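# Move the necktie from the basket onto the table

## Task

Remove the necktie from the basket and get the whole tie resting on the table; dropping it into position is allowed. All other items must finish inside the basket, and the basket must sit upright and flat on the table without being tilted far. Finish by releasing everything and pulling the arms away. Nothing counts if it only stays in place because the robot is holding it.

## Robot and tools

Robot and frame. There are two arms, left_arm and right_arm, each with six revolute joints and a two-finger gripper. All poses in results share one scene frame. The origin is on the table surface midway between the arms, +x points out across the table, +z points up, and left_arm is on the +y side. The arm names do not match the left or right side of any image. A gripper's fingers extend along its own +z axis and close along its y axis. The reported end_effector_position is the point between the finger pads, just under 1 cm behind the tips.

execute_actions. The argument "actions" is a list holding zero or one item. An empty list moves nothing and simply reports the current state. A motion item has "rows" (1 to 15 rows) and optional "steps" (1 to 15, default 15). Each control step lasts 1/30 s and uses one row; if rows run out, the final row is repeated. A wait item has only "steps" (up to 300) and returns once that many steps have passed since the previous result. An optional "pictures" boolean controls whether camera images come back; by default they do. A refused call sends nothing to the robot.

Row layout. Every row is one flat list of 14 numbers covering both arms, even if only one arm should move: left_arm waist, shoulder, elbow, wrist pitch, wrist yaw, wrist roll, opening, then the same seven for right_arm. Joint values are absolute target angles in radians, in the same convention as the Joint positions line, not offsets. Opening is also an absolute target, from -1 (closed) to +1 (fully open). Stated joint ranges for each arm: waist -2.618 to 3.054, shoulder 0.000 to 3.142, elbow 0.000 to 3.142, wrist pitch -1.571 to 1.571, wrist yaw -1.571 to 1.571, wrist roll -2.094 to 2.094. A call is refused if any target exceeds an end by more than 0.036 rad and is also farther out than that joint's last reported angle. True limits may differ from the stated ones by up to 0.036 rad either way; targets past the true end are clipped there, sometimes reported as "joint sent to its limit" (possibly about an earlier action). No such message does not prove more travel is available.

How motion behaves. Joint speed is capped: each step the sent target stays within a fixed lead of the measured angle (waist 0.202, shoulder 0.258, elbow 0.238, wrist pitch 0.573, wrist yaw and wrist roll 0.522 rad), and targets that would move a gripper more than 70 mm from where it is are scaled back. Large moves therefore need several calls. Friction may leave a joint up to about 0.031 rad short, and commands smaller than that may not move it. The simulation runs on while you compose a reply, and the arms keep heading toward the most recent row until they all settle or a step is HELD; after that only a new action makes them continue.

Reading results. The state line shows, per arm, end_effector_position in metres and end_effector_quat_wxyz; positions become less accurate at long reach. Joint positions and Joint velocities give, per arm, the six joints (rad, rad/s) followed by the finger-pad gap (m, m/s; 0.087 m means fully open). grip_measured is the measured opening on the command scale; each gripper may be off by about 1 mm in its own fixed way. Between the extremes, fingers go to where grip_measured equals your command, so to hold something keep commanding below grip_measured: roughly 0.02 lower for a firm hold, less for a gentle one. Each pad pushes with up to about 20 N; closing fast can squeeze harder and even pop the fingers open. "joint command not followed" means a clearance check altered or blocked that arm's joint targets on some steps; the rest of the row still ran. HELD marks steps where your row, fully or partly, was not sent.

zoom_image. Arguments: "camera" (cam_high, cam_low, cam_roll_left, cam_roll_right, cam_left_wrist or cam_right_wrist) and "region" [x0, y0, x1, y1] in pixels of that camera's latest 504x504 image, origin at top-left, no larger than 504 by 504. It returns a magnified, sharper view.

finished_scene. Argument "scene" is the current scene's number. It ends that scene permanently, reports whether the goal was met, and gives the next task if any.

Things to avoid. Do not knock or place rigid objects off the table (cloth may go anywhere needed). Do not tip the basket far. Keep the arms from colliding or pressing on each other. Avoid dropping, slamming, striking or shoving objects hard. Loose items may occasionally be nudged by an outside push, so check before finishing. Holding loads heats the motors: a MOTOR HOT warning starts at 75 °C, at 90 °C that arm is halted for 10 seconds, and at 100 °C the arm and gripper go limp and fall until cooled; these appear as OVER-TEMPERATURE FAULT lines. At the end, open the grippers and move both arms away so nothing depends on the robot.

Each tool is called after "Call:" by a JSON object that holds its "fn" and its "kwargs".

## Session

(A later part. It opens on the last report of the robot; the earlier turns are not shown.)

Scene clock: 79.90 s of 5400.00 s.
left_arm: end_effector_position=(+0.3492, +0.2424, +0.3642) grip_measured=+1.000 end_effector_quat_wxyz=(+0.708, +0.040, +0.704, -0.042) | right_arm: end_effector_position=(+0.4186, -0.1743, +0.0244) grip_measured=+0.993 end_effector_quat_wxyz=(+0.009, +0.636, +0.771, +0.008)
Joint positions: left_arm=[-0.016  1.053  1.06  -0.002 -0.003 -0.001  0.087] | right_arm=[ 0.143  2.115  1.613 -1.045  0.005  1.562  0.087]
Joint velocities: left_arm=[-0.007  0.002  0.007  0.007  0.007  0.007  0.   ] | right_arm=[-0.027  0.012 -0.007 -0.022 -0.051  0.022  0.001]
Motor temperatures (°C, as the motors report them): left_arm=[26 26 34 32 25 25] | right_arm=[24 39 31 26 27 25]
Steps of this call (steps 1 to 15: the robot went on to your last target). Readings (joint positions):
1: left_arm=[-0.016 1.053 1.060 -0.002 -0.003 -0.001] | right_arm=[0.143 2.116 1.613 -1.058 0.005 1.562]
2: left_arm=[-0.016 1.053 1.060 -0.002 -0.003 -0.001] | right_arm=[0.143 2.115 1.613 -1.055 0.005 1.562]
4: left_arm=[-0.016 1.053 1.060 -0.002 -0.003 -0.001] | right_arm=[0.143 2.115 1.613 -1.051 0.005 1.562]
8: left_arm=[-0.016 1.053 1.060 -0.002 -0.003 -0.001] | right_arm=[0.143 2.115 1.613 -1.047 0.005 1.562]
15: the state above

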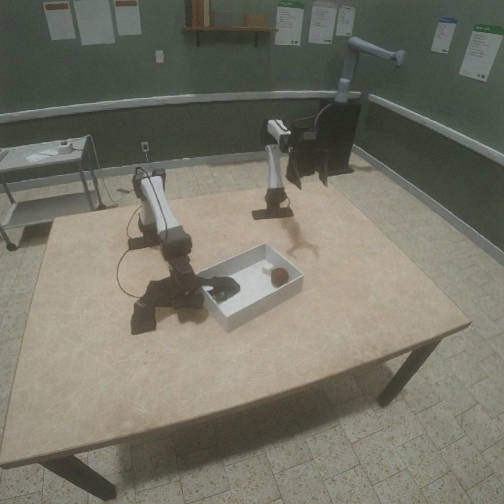

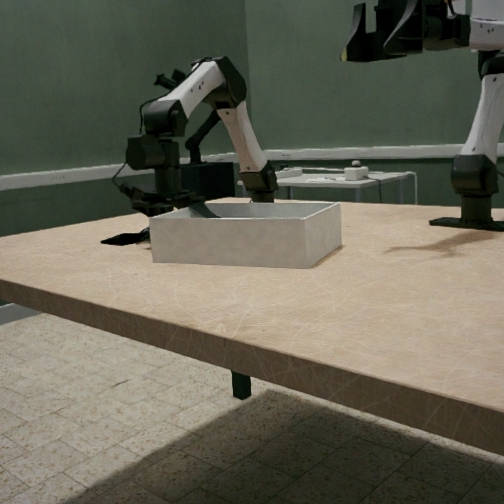

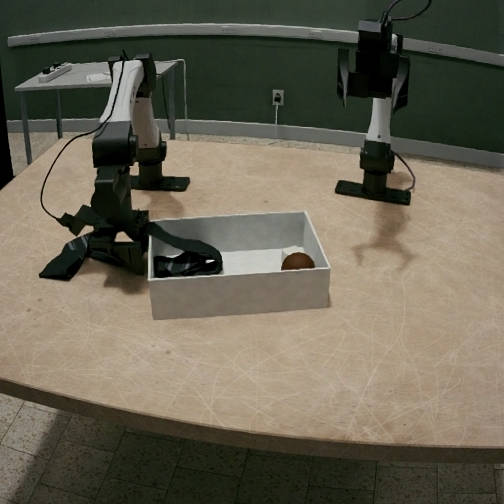

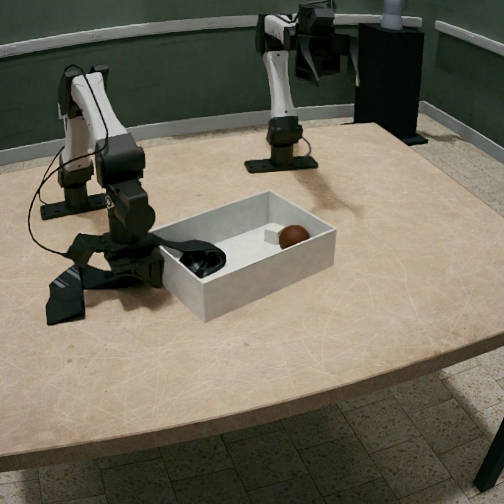

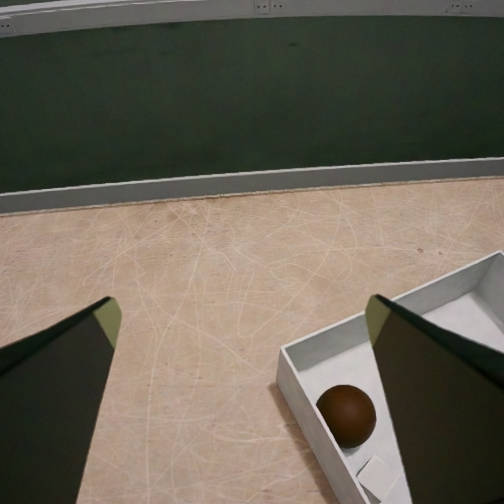

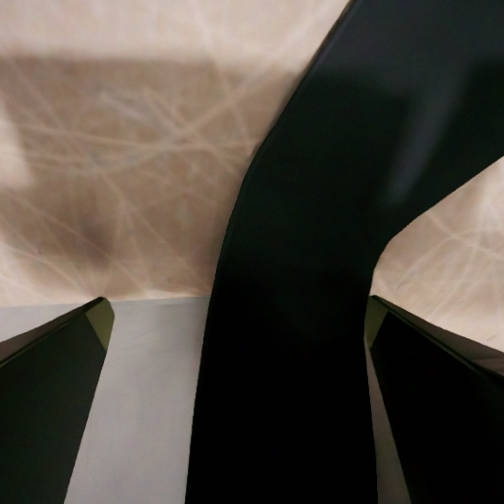

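Strip is between the fingers. Close, lift high.

Call:
{"fn": "execute_actions", "kwargs": {"actions": [{"rows": [[-0.016,1.053,1.06,0,0,0,1, 0.143,2.115,1.613,-1.045,0,1.57,-1]], "steps": 15}], "pictures": false}}

Call:
{"fn": "execute_actions", "kwargs": {"actions": [{"rows": [[-0.016,1.053,1.06,0,0,0,1, 0.143,1.8,2.4,-1.5,0,1.57,-1]], "steps": 15}], "pictures": false}}

Call:
{"fn": "execute_actions", "kwargs": {"actions": [{"steps": 25}]}}

Scene clock: 82.30 s of 5400.00 s.
left_arm: end_effector_position=(+0.3492, +0.2424, +0.3642) grip_measured=+1.000 end_effector_quat_wxyz=(+0.708, +0.040, +0.704, -0.042) | right_arm: end_effector_position=(+0.4186, -0.1744, +0.0244) grip_measured=-0.967 end_effector_quat_wxyz=(+0.010, +0.636, +0.771, +0.007)
Joint positions: left_arm=[-0.016  1.053  1.06  -0.002 -0.003 -0.001  0.087] | right_arm=[ 0.143  2.115  1.613 -1.045  0.005  1.562  0.001]
Joint velocities: left_arm=[ 0.007 -0.017  0.007 -0.051 -0.022  0.022  0.   ] | right_arm=[ 0.007 -0.007  0.002 -0.007 -0.066 -0.037  0.   ]
Motor temperatures (°C, as the motors report them): left_arm=[26 26 35 32 25 25] | right_arm=[24 39 31 26 27 25]
Steps of this call (steps 1 to 15: the robot went on to your last target; steps 16 to 57: nothing new was sent; steps 58 to 72: all 15 steps of this action). Readings (joint positions):
58: left_arm=[-0.016 1.053 1.060 -0.002 -0.003 -0.001] | right_arm=[0.143 2.115 1.613 -1.045 0.005 1.562]
59: left_arm=[-0.016 1.053 1.060 -0.002 -0.003 -0.001] | right_arm=[0.143 2.115 1.613 -1.045 0.005 1.562]
61: left_arm=[-0.016 1.053 1.060 -0.002 -0.003 -0.001] | right_arm=[0.143 2.115 1.613 -1.045 0.005 1.562]
65: left_arm=[-0.016 1.053 1.060 -0.002 -0.003 -0.001] | right_arm=[0.143 2.115 1.613 -1.045 0.005 1.562]
72: the state above

Scene clock: 82.80 s of 5400.00 s.
left_arm: end_effector_position=(+0.3492, +0.2424, +0.3642) grip_measured=+1.000 end_effector_quat_wxyz=(+0.708, +0.040, +0.704, -0.042) | right_arm: end_effector_position=(+0.4376, -0.1710, +0.3146) grip_measured=-0.967 end_effector_quat_wxyz=(+0.187, +0.610, +0.738, +0.218)
Joint positions: left_arm=[-0.016  1.053  1.06  -0.002 -0.003 -0.001  0.087] | right_arm=[ 0.143  1.835  2.256 -1.408  0.006  1.562  0.001]
Joint velocities: left_arm=[-0.007 -0.002  0.002 -0.066 -0.022  0.154  0.   ] | right_arm=[ 0.012 -0.164  2.078 -0.315 -0.022  0.022  0.   ]
Motor temperatures (°C, as the motors report them): left_arm=[26 26 35 32 25 25] | right_arm=[24 39 31 26 27 25]
Steps of this call (steps 1 to 15: all 15 steps of this action). Readings (joint positions):
1: left_arm=[-0.016 1.053 1.060 -0.002 -0.003 -0.001] | right_arm=[0.143 2.111 1.627 -1.070 0.005 1.562]
2: left_arm=[-0.016 1.053 1.060 -0.002 -0.003 -0.001] | right_arm=[0.143 2.102 1.646 -1.109 0.006 1.562]
4: left_arm=[-0.016 1.053 1.060 -0.002 -0.003 -0.001] | right_arm=[0.143 2.061 1.697 -1.174 0.006 1.562]
8: left_arm=[-0.016 1.053 1.060 -0.002 -0.003 -0.001] | right_arm=[0.143 1.949 1.836 -1.271 0.006 1.562]
15: the state above

Scene clock: 83.63 s of 5400.00 s.
left_arm: end_effector_position=(+0.3492, +0.2424, +0.3642) grip_measured=+1.000 end_effector_quat_wxyz=(+0.708, +0.040, +0.704, -0.042) | right_arm: end_effector_position=(+0.4159, -0.1750, +0.3685) grip_measured=-0.967 end_effector_quat_wxyz=(+0.220, +0.599, +0.725, +0.258)
Joint positions: left_arm=[-0.016  1.053  1.06  -0.002 -0.003 -0.001  0.087] | right_arm=[ 0.143  1.793  2.406 -1.491  0.006  1.562  0.001]
Joint velocities: left_arm=[-0.012  0.002  0.002 -0.007 -0.051  0.022  0.   ] | right_arm=[-0.002 -0.002 -0.007 -0.051  0.022 -0.051 -0.001]
Motor temperatures (°C, as the motors report them): left_arm=[26 26 35 32 25 25] | right_arm=[24 39 31 26 27 25]
Steps of this call (steps 1 to 25: the robot went on to your last target). Readings (joint positions):
1: left_arm=[-0.016 1.053 1.060 -0.002 -0.003 -0.001] | right_arm=[0.143 1.825 2.317 -1.415 0.006 1.562]
2: left_arm=[-0.016 1.053 1.060 -0.002 -0.003 -0.001] | right_arm=[0.143 1.810 2.359 -1.419 0.006 1.562]
4: left_arm=[-0.016 1.053 1.060 -0.002 -0.003 -0.001] | right_arm=[0.143 1.779 2.396 -1.432 0.006 1.562]
8: left_arm=[-0.016 1.053 1.060 -0.002 -0.003 -0.001] | right_arm=[0.143 1.770 2.406 -1.464 0.006 1.562]
25: the state above

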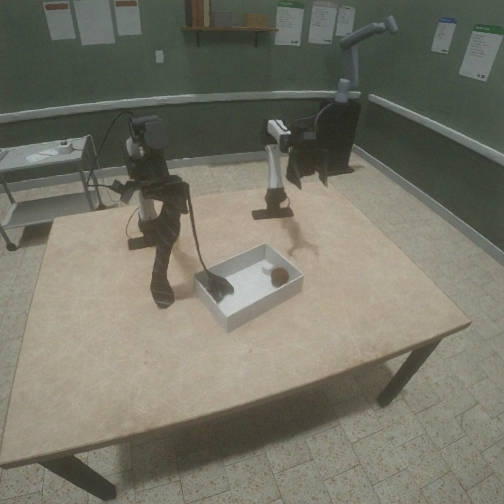

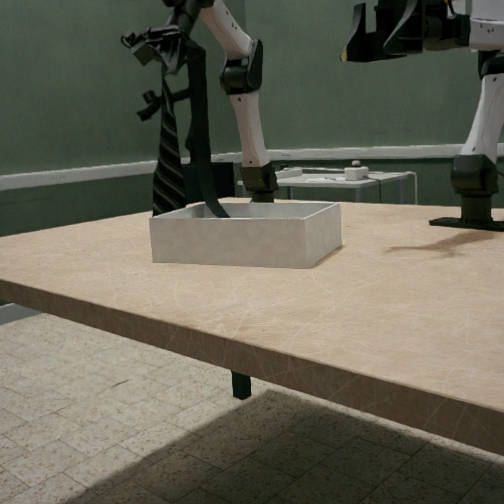

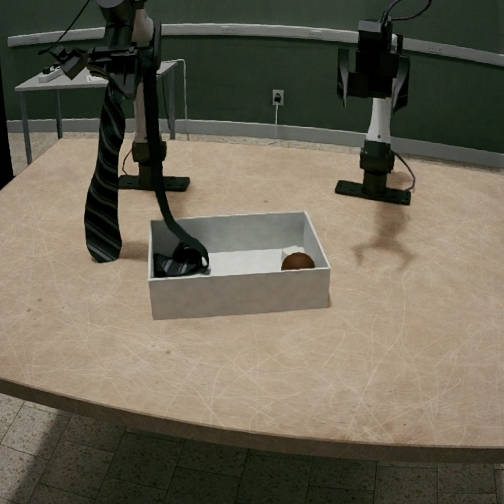

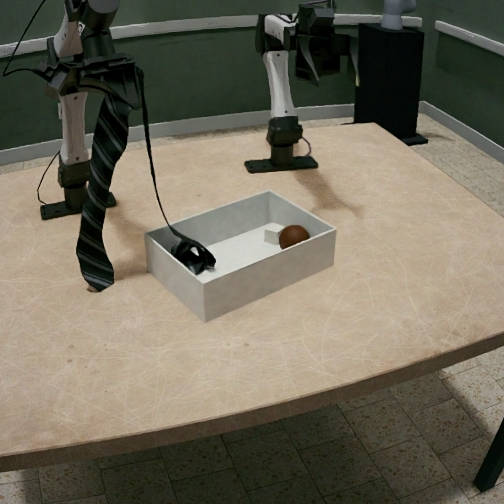

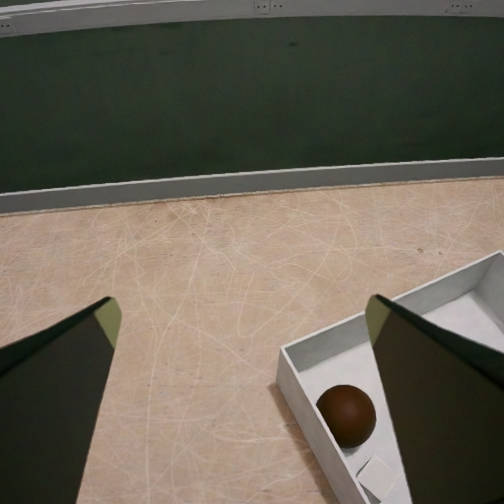

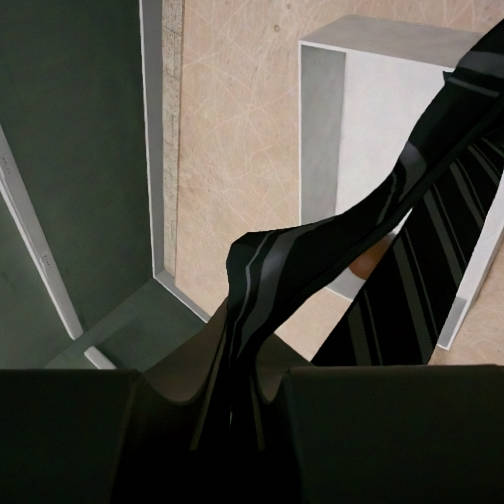

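Working. Swing away to pull more out.

Call:
{"fn": "execute_actions", "kwargs": {"actions": [{"rows": [[-0.016,1.053,1.06,0,0,0,1, -0.4,1.9,2.5,-1.5,0,1.57,-1]], "steps": 15}], "pictures": false}}

Call:
{"fn": "execute_actions", "kwargs": {"actions": [{"steps": 25}]}}

Scene clock: 85.57 s of 5400.00 s.
left_arm: end_effector_position=(+0.3492, +0.2424, +0.3642) grip_measured=+1.000 end_effector_quat_wxyz=(+0.708, +0.040, +0.704, -0.042) | right_arm: end_effector_position=(+0.4443, -0.4099, +0.3432) grip_measured=-0.967 end_effector_quat_wxyz=(+0.263, +0.783, +0.536, +0.172)
Joint positions: left_arm=[-0.016  1.053  1.06  -0.002 -0.003 -0.001  0.087] | right_arm=[-0.416  1.916  2.481 -1.496  0.009  1.562  0.001]
Joint velocities: left_arm=[-0.007  0.002  0.002 -0.051 -0.007 -0.007  0.   ] | right_arm=[ 0.085 -0.002 -0.002 -0.081 -0.022 -0.007 -0.   ]
Motor temperatures (°C, as the motors report them): left_arm=[26 26 35 32 25 25] | right_arm=[24 39 31 27 27 25]
Steps of this call (steps 1 to 15: the robot went on to your last target; steps 16 to 43: nothing new was sent; steps 44 to 58: all 15 steps of this action). Readings (joint positions):
44: left_arm=[-0.016 1.053 1.060 -0.002 -0.003 -0.001] | right_arm=[0.124 1.804 2.422 -1.499 -0.005 1.562]
45: left_arm=[-0.016 1.053 1.060 -0.002 -0.003 -0.001] | right_arm=[0.085 1.821 2.447 -1.500 -0.011 1.562]
47: left_arm=[-0.016 1.053 1.060 -0.002 -0.003 -0.001] | right_arm=[-0.026 1.853 2.472 -1.495 -0.012 1.562]
51: left_arm=[-0.016 1.053 1.060 -0.002 -0.003 -0.001] | right_arm=[-0.269 1.902 2.475 -1.495 -0.010 1.562]
58: the state above

Scene clock: 86.40 s of 5400.00 s.
left_arm: end_effector_position=(+0.3492, +0.2424, +0.3642) grip_measured=+1.000 end_effector_quat_wxyz=(+0.708, +0.040, +0.704, -0.042) | right_arm: end_effector_position=(+0.4449, -0.4077, +0.3433) grip_measured=-0.967 end_effector_quat_wxyz=(+0.263, +0.782, +0.538, +0.173)
Joint positions: left_arm=[-0.016  1.053  1.06  -0.002 -0.003 -0.001  0.087] | right_arm=[-0.411  1.916  2.481 -1.496  0.008  1.562  0.001]
Joint velocities: left_arm=[-0.007 -0.017  0.002  0.022 -0.007 -0.022  0.   ] | right_arm=[-0.012 -0.007 -0.007 -0.051  0.007  0.007 -0.   ]
Motor temperatures (°C, as the motors report them): left_arm=[26 26 35 32 25 25] | right_arm=[24 38 31 27 27 25]
Steps of this call (steps 1 to 15: the robot went on to your last target; steps 16 to 25: nothing new was sent). Readings (joint positions):
1: left_arm=[-0.016 1.053 1.060 -0.002 -0.003 -0.001] | right_arm=[-0.413 1.916 2.481 -1.496 0.009 1.562]
2: left_arm=[-0.016 1.053 1.060 -0.002 -0.003 -0.001] | right_arm=[-0.412 1.916 2.481 -1.496 0.008 1.562]
4: left_arm=[-0.016 1.053 1.060 -0.002 -0.003 -0.001] | right_arm=[-0.411 1.916 2.481 -1.496 0.008 1.562]
8: left_arm=[-0.016 1.053 1.060 -0.002 -0.003 -0.001] | right_arm=[-0.411 1.916 2.481 -1.496 0.008 1.562]
25: the state above
All arms were judged still, so your last target was given up. Only a new action makes them travel on or press farther. Fingers that are still opening or closing keep moving.

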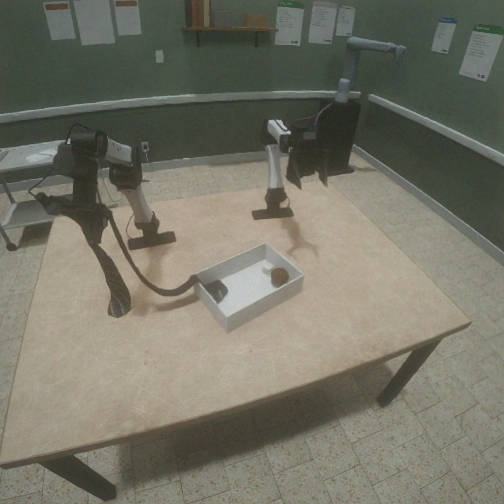

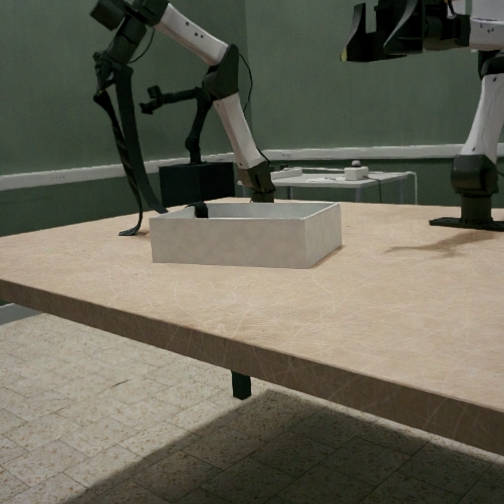

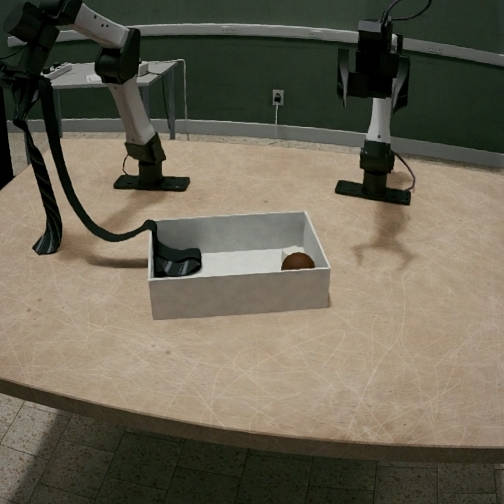

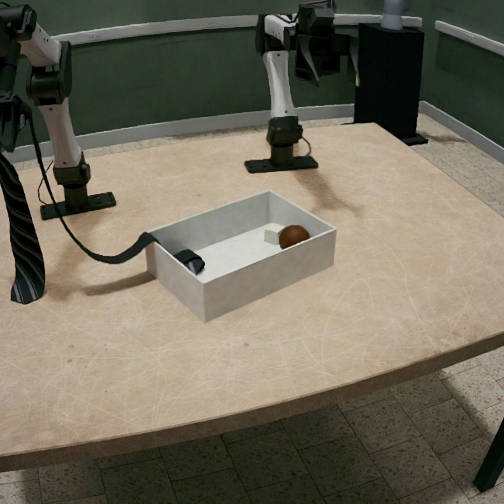

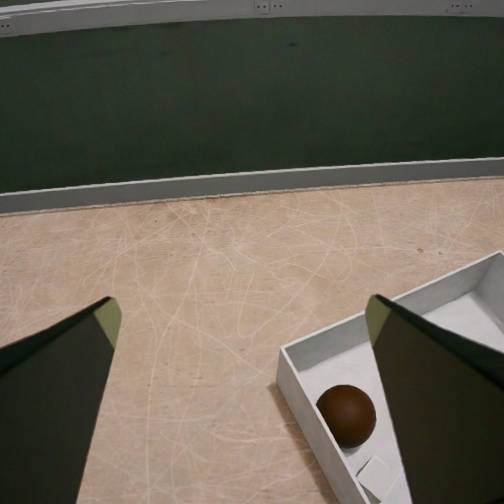

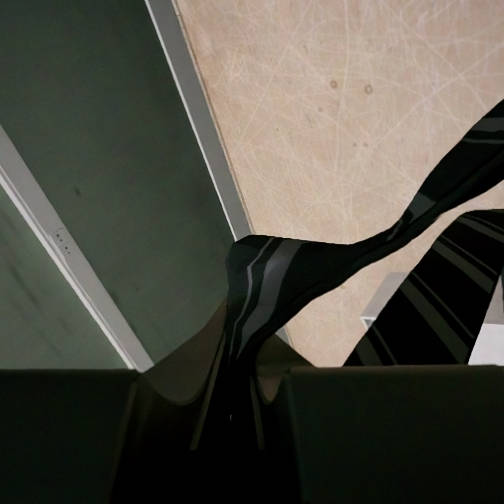

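Call:
{"fn": "execute_actions", "kwargs": {"actions": [{"rows": [[-0.016,1.053,1.06,0,0,0,1, -0.35,2.3,2.3,-1.4,0,1.57,-1]], "steps": 15}], "pictures": false}}

Call:
{"fn": "execute_actions", "kwargs": {"actions": [{"rows": [[-0.016,1.053,1.06,0,0,0,1, -0.35,2.3,2.3,-1.4,0,1.57,1]], "steps": 15}], "pictures": false}}

Call:
{"fn": "execute_actions", "kwargs": {"actions": [{"rows": [[-0.016,1.053,1.06,0,0,0,1, -0.2,1.9,2.2,-1.5,0,1.57,1]], "steps": 15}], "pictures": false}}

Call:
{"fn": "execute_actions", "kwargs": {"actions": [{"rows": [[-0.016,1.053,1.06,0,0,0,1, 0.15,1.98,1.86,-1.38,0,1.57,1]], "steps": 15}], "pictures": false}}

Call:
{"fn": "execute_actions", "kwargs": {"actions": [{"steps": 15}]}}

Scene clock: 89.93 s of 5400.00 s.
left_arm: end_effector_position=(+0.3492, +0.2424, +0.3642) grip_measured=+1.000 end_effector_quat_wxyz=(+0.708, +0.040, +0.704, -0.042) | right_arm: end_effector_position=(+0.4937, -0.4009, +0.1089) grip_measured=-0.967 end_effector_quat_wxyz=(+0.051, +0.807, +0.587, +0.033)
Joint positions: left_arm=[-0.016  1.053  1.06  -0.002 -0.003 -0.001  0.087] | right_arm=[-0.361  2.33   2.298 -1.416  0.007  1.562  0.001]
Joint velocities: left_arm=[ 0.012 -0.002  0.017 -0.022  0.007 -0.066  0.   ] | right_arm=[ 0.066  0.486 -0.256 -0.022 -0.022  0.037  0.001]
Motor temperatures (°C, as the motors report them): left_arm=[26 26 35 33 25 25] | right_arm=[24 38 31 27 27 25]
Steps of this call (steps 1 to 91: nothing new was sent; steps 92 to 106: all 15 steps of this action). Readings (joint positions):
92: left_arm=[-0.016 1.053 1.060 -0.002 -0.003 -0.001] | right_arm=[-0.409 1.921 2.475 -1.491 0.009 1.562]
93: left_arm=[-0.016 1.053 1.060 -0.002 -0.003 -0.001] | right_arm=[-0.407 1.929 2.465 -1.485 0.009 1.562]
95: left_arm=[-0.016 1.053 1.060 -0.002 -0.003 -0.001] | right_arm=[-0.399 1.966 2.440 -1.473 0.009 1.562]
99: left_arm=[-0.016 1.053 1.060 -0.002 -0.003 -0.001] | right_arm=[-0.386 2.096 2.391 -1.453 0.009 1.562]
106: the state above

Scene clock: 90.43 s of 5400.00 s.
left_arm: end_effector_position=(+0.3492, +0.2424, +0.3642) grip_measured=+1.000 end_effector_quat_wxyz=(+0.708, +0.040, +0.704, -0.042) | right_arm: end_effector_position=(+0.4930, -0.3987, +0.1162) grip_measured=+0.993 end_effector_quat_wxyz=(+0.057, +0.806, +0.588, +0.038)
Joint positions: left_arm=[-0.016  1.053  1.06  -0.002 -0.003 -0.001  0.087] | right_arm=[-0.358  2.309  2.288 -1.414  0.005  1.562  0.087]
Joint velocities: left_arm=[-0.007 -0.007 -0.007 -0.066 -0.007 -0.037  0.   ] | right_arm=[ 0.007 -0.012 -0.017  0.066 -0.007 -0.022  0.   ]
Motor temperatures (°C, as the motors report them): left_arm=[26 26 35 33 25 25] | right_arm=[24 38 31 27 27 25]
Steps of this call (steps 1 to 15: all 15 steps of this action). Readings (joint positions):
1: left_arm=[-0.016 1.053 1.060 -0.002 -0.003 -0.001] | right_arm=[-0.359 2.343 2.291 -1.416 0.006 1.562]
2: left_arm=[-0.016 1.053 1.060 -0.002 -0.003 -0.001] | right_arm=[-0.358 2.347 2.288 -1.416 0.005 1.562]
4: left_arm=[-0.016 1.053 1.060 -0.002 -0.003 -0.001] | right_arm=[-0.358 2.342 2.288 -1.415 0.005 1.562]
8: left_arm=[-0.016 1.053 1.060 -0.002 -0.003 -0.001] | right_arm=[-0.358 2.315 2.288 -1.414 0.005 1.562]
15: the state above

Scene clock: 90.93 s of 5400.00 s.
left_arm: end_effector_position=(+0.3492, +0.2424, +0.3642) grip_measured=+1.000 end_effector_quat_wxyz=(+0.708, +0.040, +0.704, -0.042) | right_arm: end_effector_position=(+0.4392, -0.3124, +0.2854) grip_measured=+0.993 end_effector_quat_wxyz=(+0.173, +0.739, +0.635, +0.145)
Joint positions: left_arm=[-0.016  1.053  1.06  -0.002 -0.003 -0.001  0.087] | right_arm=[-0.198  1.853  2.215 -1.477  0.003  1.562  0.087]
Joint velocities: left_arm=[-0.007 -0.002 -0.002  0.007 -0.007 -0.051  0.   ] | right_arm=[ 0.022 -0.007 -0.022 -0.037  0.007  0.007  0.001]
Motor temperatures (°C, as the motors report them): left_arm=[26 26 35 33 25 25] | right_arm=[24 38 31 27 27 25]
Steps of this call (steps 1 to 15: all 15 steps of this action). Readings (joint positions):
1: left_arm=[-0.016 1.053 1.060 -0.002 -0.003 -0.001] | right_arm=[-0.352 2.296 2.276 -1.411 0.007 1.562]
2: left_arm=[-0.016 1.053 1.060 -0.002 -0.003 -0.001] | right_arm=[-0.341 2.273 2.253 -1.417 0.007 1.562]
4: left_arm=[-0.016 1.053 1.060 -0.002 -0.003 -0.001] | right_arm=[-0.304 2.211 2.226 -1.435 0.007 1.562]
8: left_arm=[-0.016 1.053 1.060 -0.002 -0.003 -0.001] | right_arm=[-0.227 2.044 2.215 -1.449 0.005 1.562]
15: the state above

Scene clock: 91.43 s of 5400.00 s.
left_arm: end_effector_position=(+0.3492, +0.2424, +0.3642) grip_measured=+1.000 end_effector_quat_wxyz=(+0.708, +0.040, +0.704, -0.042) | right_arm: end_effector_position=(+0.3976, -0.1668, +0.1275) grip_measured=+0.993 end_effector_quat_wxyz=(+0.006, +0.627, +0.779, +0.011)
Joint positions: left_arm=[-0.016  1.053  1.06  -0.002 -0.003 -0.001  0.087] | right_arm=[ 0.167  2.004  1.857 -1.399 -0.005  1.562  0.087]
Joint velocities: left_arm=[ 0.002  0.007 -0.002 -0.007 -0.037  0.022  0.   ] | right_arm=[-0.081 -0.1   -0.002  0.051 -0.022 -0.037  0.   ]
Motor temperatures (°C, as the motors report them): left_arm=[26 26 35 33 25 25] | right_arm=[24 38 31 27 27 25]
Steps of this call (steps 1 to 15: all 15 steps of this action). Readings (joint positions):
1: left_arm=[-0.016 1.053 1.060 -0.002 -0.003 -0.001] | right_arm=[-0.190 1.856 2.196 -1.467 0.007 1.562]
2: left_arm=[-0.016 1.053 1.060 -0.002 -0.003 -0.001] | right_arm=[-0.170 1.856 2.165 -1.456 0.011 1.562]
4: left_arm=[-0.016 1.053 1.060 -0.002 -0.003 -0.001] | right_arm=[-0.111 1.874 2.093 -1.440 0.011 1.562]
8: left_arm=[-0.016 1.053 1.060 -0.002 -0.003 -0.001] | right_arm=[0.039 1.937 1.945 -1.414 0.010 1.562]
15: the state above

Scene clock: 91.93 s of 5400.00 s.
left_arm: end_effector_position=(+0.3492, +0.2424, +0.3642) grip_measured=+1.000 end_effector_quat_wxyz=(+0.708, +0.040, +0.704, -0.042) | right_arm: end_effector_position=(+0.3995, -0.1690, +0.1305) grip_measured=+0.993 end_effector_quat_wxyz=(+0.010, +0.629, +0.777, +0.016)
Joint positions: left_arm=[-0.016  1.053  1.06  -0.002 -0.003 -0.001  0.087] | right_arm=[ 0.161  1.996  1.857 -1.394 -0.005  1.562  0.087]
Joint velocities: left_arm=[-0.007 -0.007 -0.012 -0.037 -0.022 -0.051  0.   ] | right_arm=[-0.007  0.002  0.002  0.037  0.037  0.066 -0.001]
Motor temperatures (°C, as the motors report them): left_arm=[26 26 35 33 25 25] | right_arm=[24 38 31 27 27 25]
Steps of this call (steps 1 to 15: the robot went on to your last target). Readings (joint positions):
1: left_arm=[-0.016 1.053 1.060 -0.002 -0.003 -0.001] | right_arm=[0.164 2.001 1.857 -1.398 -0.005 1.562]
2: left_arm=[-0.016 1.053 1.060 -0.002 -0.003 -0.001] | right_arm=[0.162 1.998 1.857 -1.397 -0.005 1.562]
4: left_arm=[-0.016 1.053 1.060 -0.002 -0.003 -0.001] | right_arm=[0.161 1.996 1.857 -1.396 -0.005 1.562]
8: left_arm=[-0.016 1.053 1.060 -0.002 -0.003 -0.001] | right_arm=[0.161 1.996 1.857 -1.395 -0.005 1.562]
15: the state above
All arms were judged still, so your last target was given up. Only a new action makes them travel on or press farther. Fingers that are still opening or closing keep moving.

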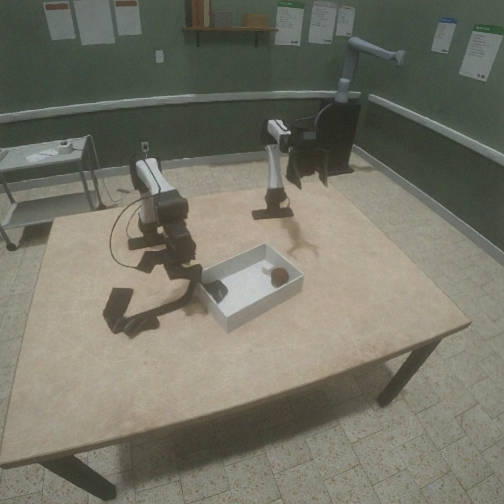

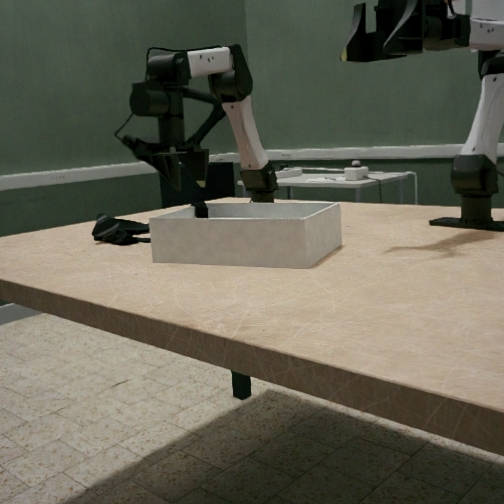

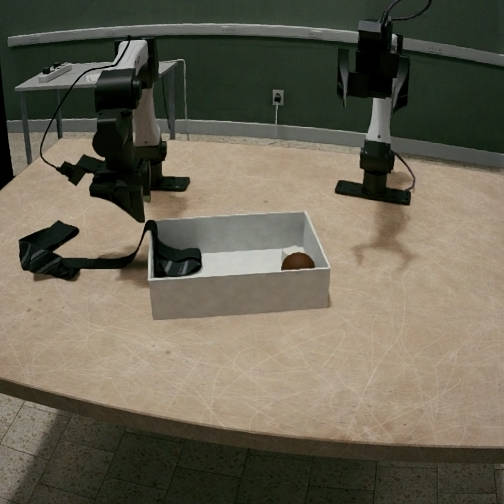

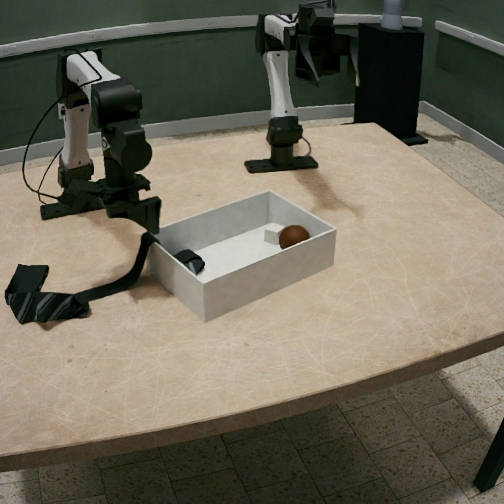

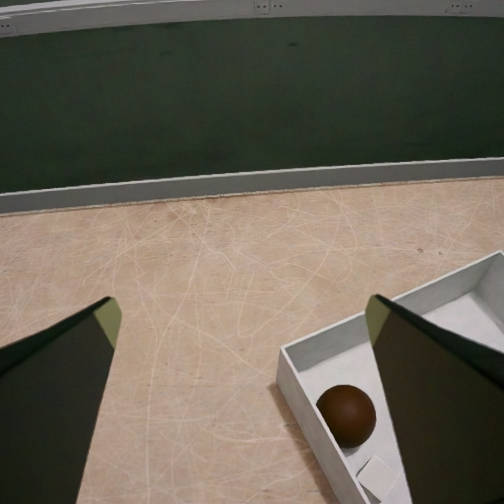

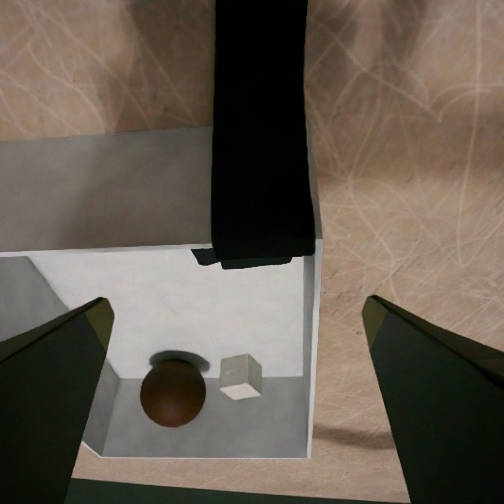

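Call:
{"fn": "execute_actions", "kwargs": {"actions": [{"rows": [[-0.016,1.053,1.06,0,0,0,1, 0.145,2.10,1.62,-1.05,0,1.57,1]], "steps": 15}], "pictures": false}}

Call:
{"fn": "execute_actions", "kwargs": {"actions": [{"steps": 12}], "pictures": false}}

Call:
{"fn": "execute_actions", "kwargs": {"actions": [{"rows": [[-0.016,1.053,1.06,0,0,0,1, 0.145,2.115,1.613,-1.05,0,1.57,-1]], "steps": 15}], "pictures": false}}

Call:
{"fn": "execute_actions", "kwargs": {"actions": [{"rows": [[-0.016,1.053,1.06,0,0,0,1, 0.143,1.8,2.4,-1.5,0,1.57,-1]], "steps": 15}], "pictures": false}}

Call:
{"fn": "execute_actions", "kwargs": {"actions": [{"steps": 25}]}}

Scene clock: 95.20 s of 5400.00 s.
left_arm: end_effector_position=(+0.3492, +0.2424, +0.3642) grip_measured=+1.000 end_effector_quat_wxyz=(+0.708, +0.040, +0.704, -0.042) | right_arm: end_effector_position=(+0.4085, -0.1672, +0.0247) grip_measured=+0.993 end_effector_quat_wxyz=(-0.005, +0.630, +0.777, -0.002)
Joint positions: left_arm=[-0.016  1.053  1.06  -0.002 -0.003 -0.001  0.087] | right_arm=[ 0.161  2.116  1.615 -1.078 -0.005  1.563  0.087]
Joint velocities: left_arm=[-0.017 -0.002 -0.017  0.007  0.022 -0.007  0.   ] | right_arm=[-0.007 -0.042 -0.007  0.066  0.022  0.022 -0.001]
Motor temperatures (°C, as the motors report them): left_arm=[26 26 35 33 25 25] | right_arm=[24 38 31 27 27 25]
Steps of this call (steps 1 to 83: nothing new was sent; steps 84 to 98: all 15 steps of this action). Readings (joint positions):
84: left_arm=[-0.016 1.053 1.060 -0.002 -0.003 -0.001] | right_arm=[0.161 1.995 1.832 -1.360 -0.005 1.563]
85: left_arm=[-0.016 1.053 1.060 -0.002 -0.003 -0.001] | right_arm=[0.161 1.993 1.793 -1.313 -0.005 1.563]
87: left_arm=[-0.016 1.053 1.060 -0.002 -0.003 -0.001] | right_arm=[0.161 2.022 1.711 -1.230 -0.005 1.563]
91: left_arm=[-0.016 1.053 1.060 -0.002 -0.003 -0.001] | right_arm=[0.161 2.115 1.624 -1.133 -0.005 1.563]
98: the state above

Scene clock: 95.60 s of 5400.00 s.
left_arm: end_effector_position=(+0.3492, +0.2424, +0.3642) grip_measured=+1.000 end_effector_quat_wxyz=(+0.708, +0.040, +0.704, -0.042) | right_arm: end_effector_position=(+0.4105, -0.1668, +0.0250) grip_measured=+0.993 end_effector_quat_wxyz=(-0.002, +0.630, +0.777, +0.002)
Joint positions: left_arm=[-0.016  1.053  1.06  -0.002 -0.003 -0.001  0.087] | right_arm=[ 0.161  2.116  1.615 -1.07  -0.005  1.563  0.087]
Joint velocities: left_arm=[-0.002  0.007 -0.007 -0.066  0.066 -0.007  0.   ] | right_arm=[-0.012 -0.007  0.012 -0.022 -0.007  0.007 -0.001]
Motor temperatures (°C, as the motors report them): left_arm=[26 26 35 33 25 25] | right_arm=[24 39 31 27 27 25]
Steps of this call (steps 1 to 12: the robot went on to your last target). Readings (joint positions):
1: left_arm=[-0.016 1.053 1.060 -0.002 -0.003 -0.001] | right_arm=[0.161 2.116 1.615 -1.074 -0.005 1.563]
2: left_arm=[-0.016 1.053 1.060 -0.002 -0.003 -0.001] | right_arm=[0.161 2.116 1.615 -1.072 -0.005 1.563]
4: left_arm=[-0.016 1.053 1.060 -0.002 -0.003 -0.001] | right_arm=[0.161 2.116 1.615 -1.070 -0.005 1.563]
8: left_arm=[-0.016 1.053 1.060 -0.002 -0.003 -0.001] | right_arm=[0.161 2.116 1.615 -1.070 -0.005 1.563]
12: the state above

Scene clock: 96.10 s of 5400.00 s.
left_arm: end_effector_position=(+0.3492, +0.2424, +0.3642) grip_measured=+1.000 end_effector_quat_wxyz=(+0.708, +0.040, +0.704, -0.042) | right_arm: end_effector_position=(+0.4135, -0.1711, +0.0248) grip_measured=-0.957 end_effector_quat_wxyz=(+0.002, +0.633, +0.774, +0.003)
Joint positions: left_arm=[-0.016  1.053  1.06  -0.002 -0.003 -0.001  0.087] | right_arm=[ 0.151  2.116  1.615 -1.063 -0.     1.563  0.002]
Joint velocities: left_arm=[ 0.007  0.007  0.002 -0.007 -0.007  0.051  0.   ] | right_arm=[ 0.002 -0.007 -0.012 -0.037  0.007 -0.037 -0.   ]
Motor temperatures (°C, as the motors report them): left_arm=[26 26 35 33 25 25] | right_arm=[24 39 31 27 27 25]
Steps of this call (steps 1 to 15: all 15 steps of this action). Readings (joint positions):
1: left_arm=[-0.016 1.053 1.060 -0.002 -0.003 -0.001] | right_arm=[0.161 2.116 1.615 -1.073 -0.003 1.561]
2: left_arm=[-0.016 1.053 1.060 -0.002 -0.003 -0.001] | right_arm=[0.159 2.116 1.615 -1.080 -0.001 1.561]
4: left_arm=[-0.016 1.053 1.060 -0.002 -0.003 -0.001] | right_arm=[0.155 2.116 1.615 -1.078 -0.000 1.563]
8: left_arm=[-0.016 1.053 1.060 -0.002 -0.003 -0.001] | right_arm=[0.151 2.116 1.615 -1.066 -0.000 1.563]
15: the state above

Scene clock: 96.60 s of 5400.00 s.
left_arm: end_effector_position=(+0.3492, +0.2424, +0.3642) grip_measured=+1.000 end_effector_quat_wxyz=(+0.708, +0.040, +0.704, -0.042) | right_arm: end_effector_position=(+0.4355, -0.1668, +0.3177) grip_measured=-0.957 end_effector_quat_wxyz=(+0.185, +0.606, +0.741, +0.223)
Joint positions: left_arm=[-0.016  1.053  1.06  -0.002 -0.003 -0.001  0.087] | right_arm=[ 0.151  1.833  2.264 -1.413 -0.     1.563  0.002]
Joint velocities: left_arm=[-0.012 -0.012 -0.002 -0.051 -0.051  0.081  0.   ] | right_arm=[-0.007 -0.193  2.093 -0.388 -0.037  0.066 -0.001]
Motor temperatures (°C, as the motors report them): left_arm=[26 26 35 33 25 25] | right_arm=[24 39 31 27 27 25]
Steps of this call (steps 1 to 15: all 15 steps of this action). Readings (joint positions):
1: left_arm=[-0.016 1.053 1.060 -0.002 -0.003 -0.001] | right_arm=[0.151 2.111 1.628 -1.087 -0.000 1.563]
2: left_arm=[-0.016 1.053 1.060 -0.002 -0.003 -0.001] | right_arm=[0.151 2.102 1.648 -1.125 -0.000 1.563]
4: left_arm=[-0.016 1.053 1.060 -0.002 -0.003 -0.001] | right_arm=[0.151 2.061 1.699 -1.187 -0.000 1.563]
8: left_arm=[-0.016 1.053 1.060 -0.002 -0.003 -0.001] | right_arm=[0.151 1.947 1.840 -1.281 -0.000 1.563]
15: the state above

Scene clock: 97.43 s of 5400.00 s.
left_arm: end_effector_position=(+0.3492, +0.2424, +0.3642) grip_measured=+1.000 end_effector_quat_wxyz=(+0.708, +0.040, +0.704, -0.042) | right_arm: end_effector_position=(+0.4146, -0.1709, +0.3686) grip_measured=-0.957 end_effector_quat_wxyz=(+0.217, +0.596, +0.728, +0.261)
Joint positions: left_arm=[-0.016  1.053  1.06  -0.002 -0.003 -0.001  0.087] | right_arm=[ 0.151  1.793  2.406 -1.492 -0.     1.563  0.002]
Joint velocities: left_arm=[ 0.007 -0.012 -0.017 -0.051  0.007 -0.037  0.   ] | right_arm=[-0.007 -0.017 -0.002 -0.037 -0.022 -0.007  0.   ]
Motor temperatures (°C, as the motors report them): left_arm=[26 26 35 33 25 25] | right_arm=[24 38 31 27 27 25]
Steps of this call (steps 1 to 25: the robot went on to your last target). Readings (joint positions):
1: left_arm=[-0.016 1.053 1.060 -0.002 -0.003 -0.001] | right_arm=[0.151 1.823 2.325 -1.419 -0.000 1.563]
2: left_arm=[-0.016 1.053 1.060 -0.002 -0.003 -0.001] | right_arm=[0.151 1.808 2.363 -1.421 -0.000 1.563]
4: left_arm=[-0.016 1.053 1.060 -0.002 -0.003 -0.001] | right_arm=[0.151 1.777 2.398 -1.433 -0.000 1.563]
8: left_arm=[-0.016 1.053 1.060 -0.002 -0.003 -0.001] | right_arm=[0.151 1.770 2.406 -1.465 -0.000 1.563]
25: the state above

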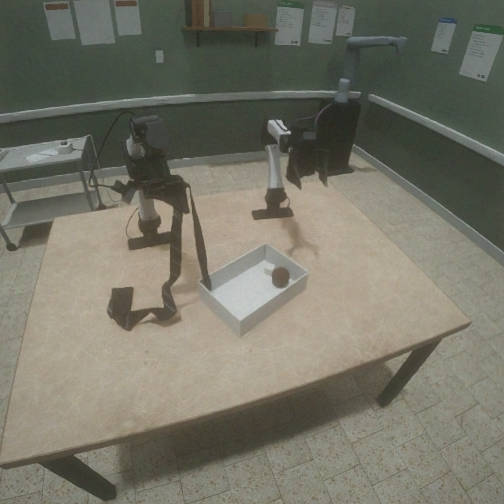

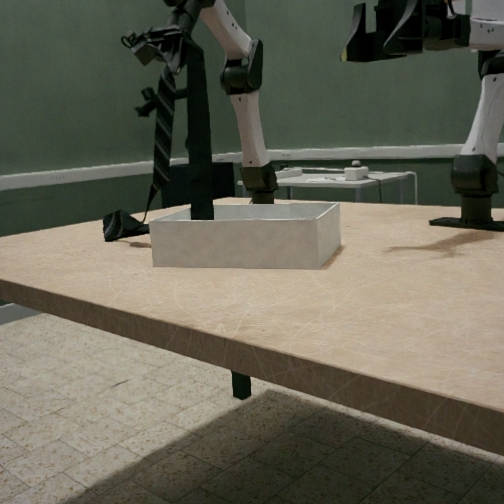

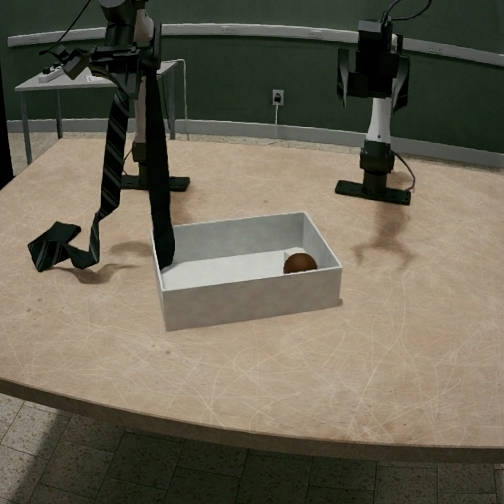

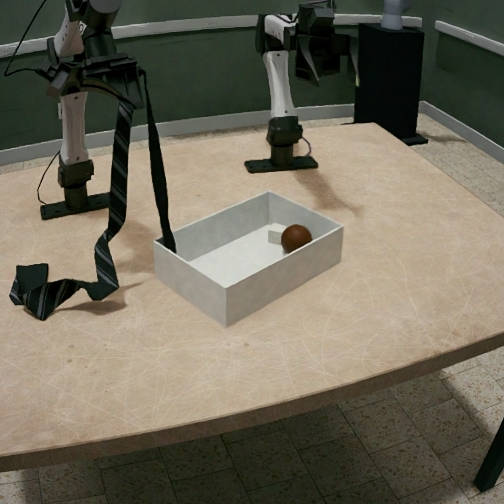

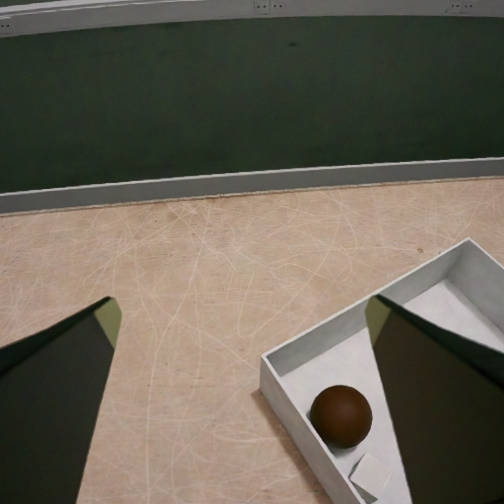

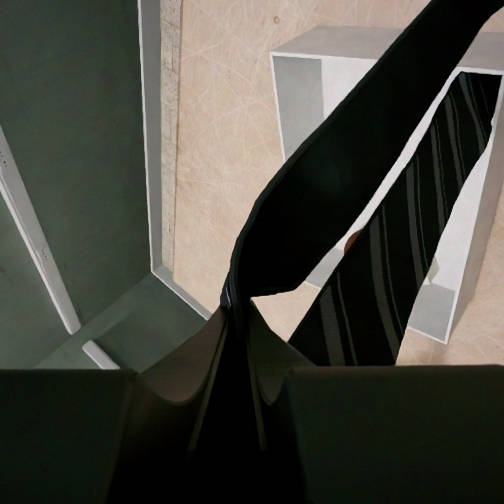

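Call:
{"fn": "execute_actions", "kwargs": {"actions": [{"rows": [[-0.016,1.053,1.06,0,0,0,1,-0.4,1.9,2.5,-1.5,0,1.57,-1]], "steps": 15}], "pictures": false}}

Call:
{"fn": "execute_actions", "kwargs": {"actions": [{"steps": 30}]}}

Scene clock: 104.53 s of 5400.00 s.
left_arm: end_effector_position=(+0.3492, +0.2424, +0.3642) grip_measured=+1.000 end_effector_quat_wxyz=(+0.708, +0.040, +0.704, -0.042) | right_arm: end_effector_position=(+0.4441, -0.4100, +0.3436) grip_measured=-0.957 end_effector_quat_wxyz=(+0.263, +0.783, +0.536, +0.173)
Joint positions: left_arm=[-0.016  1.053  1.06  -0.002 -0.003 -0.001  0.087] | right_arm=[-0.417  1.915  2.481 -1.496  0.008  1.563  0.002]
Joint velocities: left_arm=[-0.007 -0.022  0.002  0.037 -0.022 -0.037  0.   ] | right_arm=[ 0.1   -0.007  0.002 -0.007 -0.037 -0.081 -0.001]
Motor temperatures (°C, as the motors report them): left_arm=[26 26 35 33 25 25] | right_arm=[24 37 31 27 27 25]
Steps of this call (steps 1 to 15: the robot went on to your last target; steps 16 to 198: nothing new was sent; steps 199 to 213: all 15 steps of this action). Readings (joint positions):
199: left_arm=[-0.016 1.053 1.060 -0.002 -0.003 -0.001] | right_arm=[0.132 1.804 2.422 -1.499 -0.010 1.563]
200: left_arm=[-0.016 1.053 1.060 -0.002 -0.003 -0.001] | right_arm=[0.093 1.821 2.447 -1.500 -0.016 1.563]
202: left_arm=[-0.016 1.053 1.060 -0.002 -0.003 -0.001] | right_arm=[-0.017 1.853 2.472 -1.496 -0.015 1.563]
206: left_arm=[-0.016 1.053 1.060 -0.002 -0.003 -0.001] | right_arm=[-0.259 1.902 2.475 -1.495 -0.013 1.563]
213: the state above

Scene clock: 105.53 s of 5400.00 s.
left_arm: end_effector_position=(+0.3492, +0.2424, +0.3642) grip_measured=+1.000 end_effector_quat_wxyz=(+0.708, +0.040, +0.704, -0.042) | right_arm: end_effector_position=(+0.4448, -0.4074, +0.3437) grip_measured=-0.957 end_effector_quat_wxyz=(+0.263, +0.782, +0.538, +0.174)
Joint positions: left_arm=[-0.016  1.053  1.06  -0.002 -0.003 -0.001  0.087] | right_arm=[-0.41   1.915  2.482 -1.496  0.008  1.563  0.002]
Joint velocities: left_arm=[-0.002  0.007  0.002 -0.007  0.037 -0.095  0.   ] | right_arm=[-0.002 -0.002  0.002  0.022 -0.007  0.037 -0.001]
Motor temperatures (°C, as the motors report them): left_arm=[26 26 35 33 25 25] | right_arm=[24 37 31 27 27 25]
Steps of this call (steps 1 to 15: the robot went on to your last target; steps 16 to 30: nothing new was sent). Readings (joint positions):
1: left_arm=[-0.016 1.053 1.060 -0.002 -0.003 -0.001] | right_arm=[-0.413 1.915 2.482 -1.496 0.008 1.563]
2: left_arm=[-0.016 1.053 1.060 -0.002 -0.003 -0.001] | right_arm=[-0.412 1.915 2.482 -1.496 0.008 1.563]
4: left_arm=[-0.016 1.053 1.060 -0.002 -0.003 -0.001] | right_arm=[-0.410 1.915 2.482 -1.496 0.008 1.563]
8: left_arm=[-0.016 1.053 1.060 -0.002 -0.003 -0.001] | right_arm=[-0.410 1.915 2.482 -1.496 0.008 1.563]
30: the state above
All arms were judged still, so your last target was given up. Only a new action makes them travel on or press farther. Fingers that are still opening or closing keep moving.

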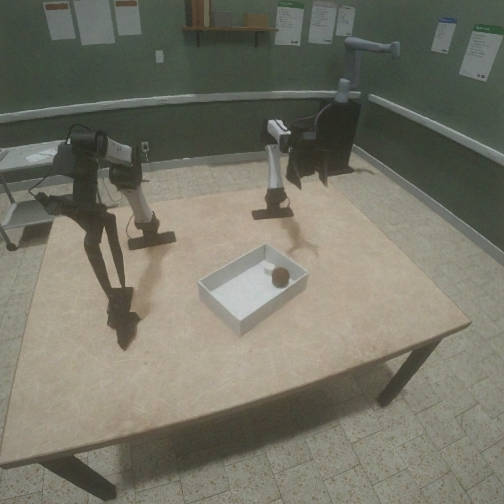

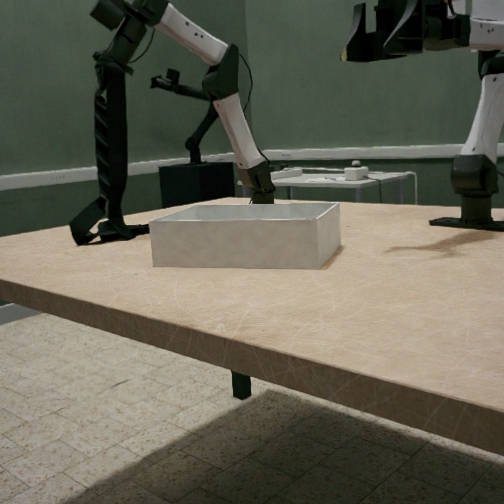

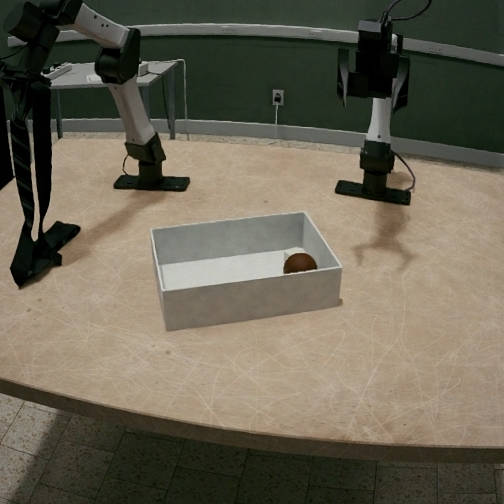

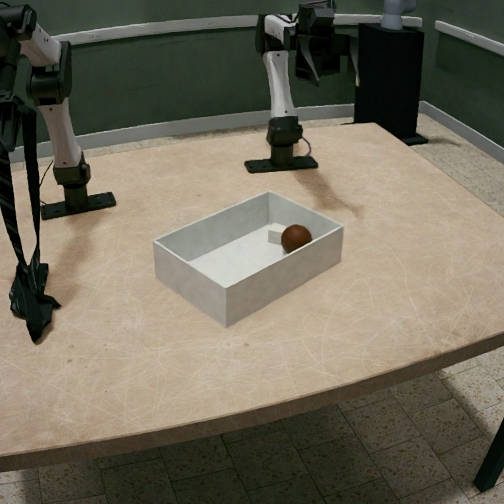

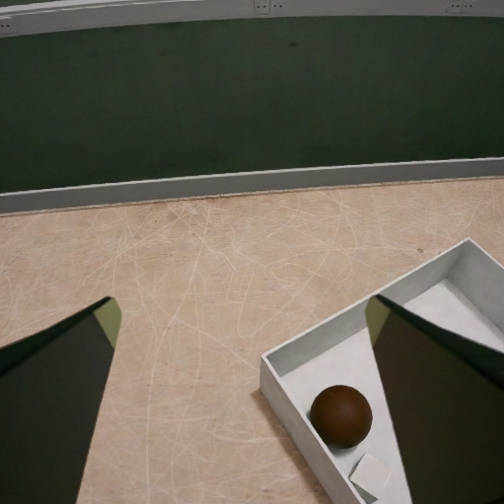

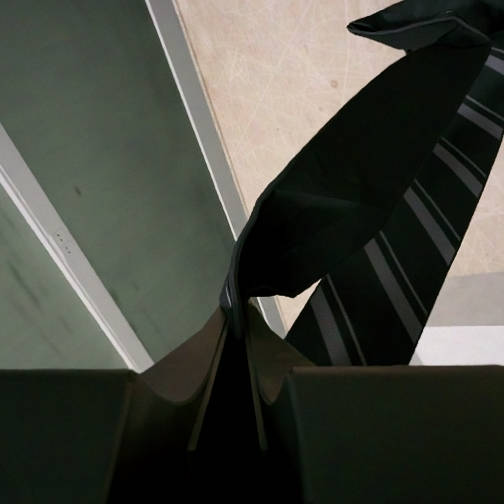

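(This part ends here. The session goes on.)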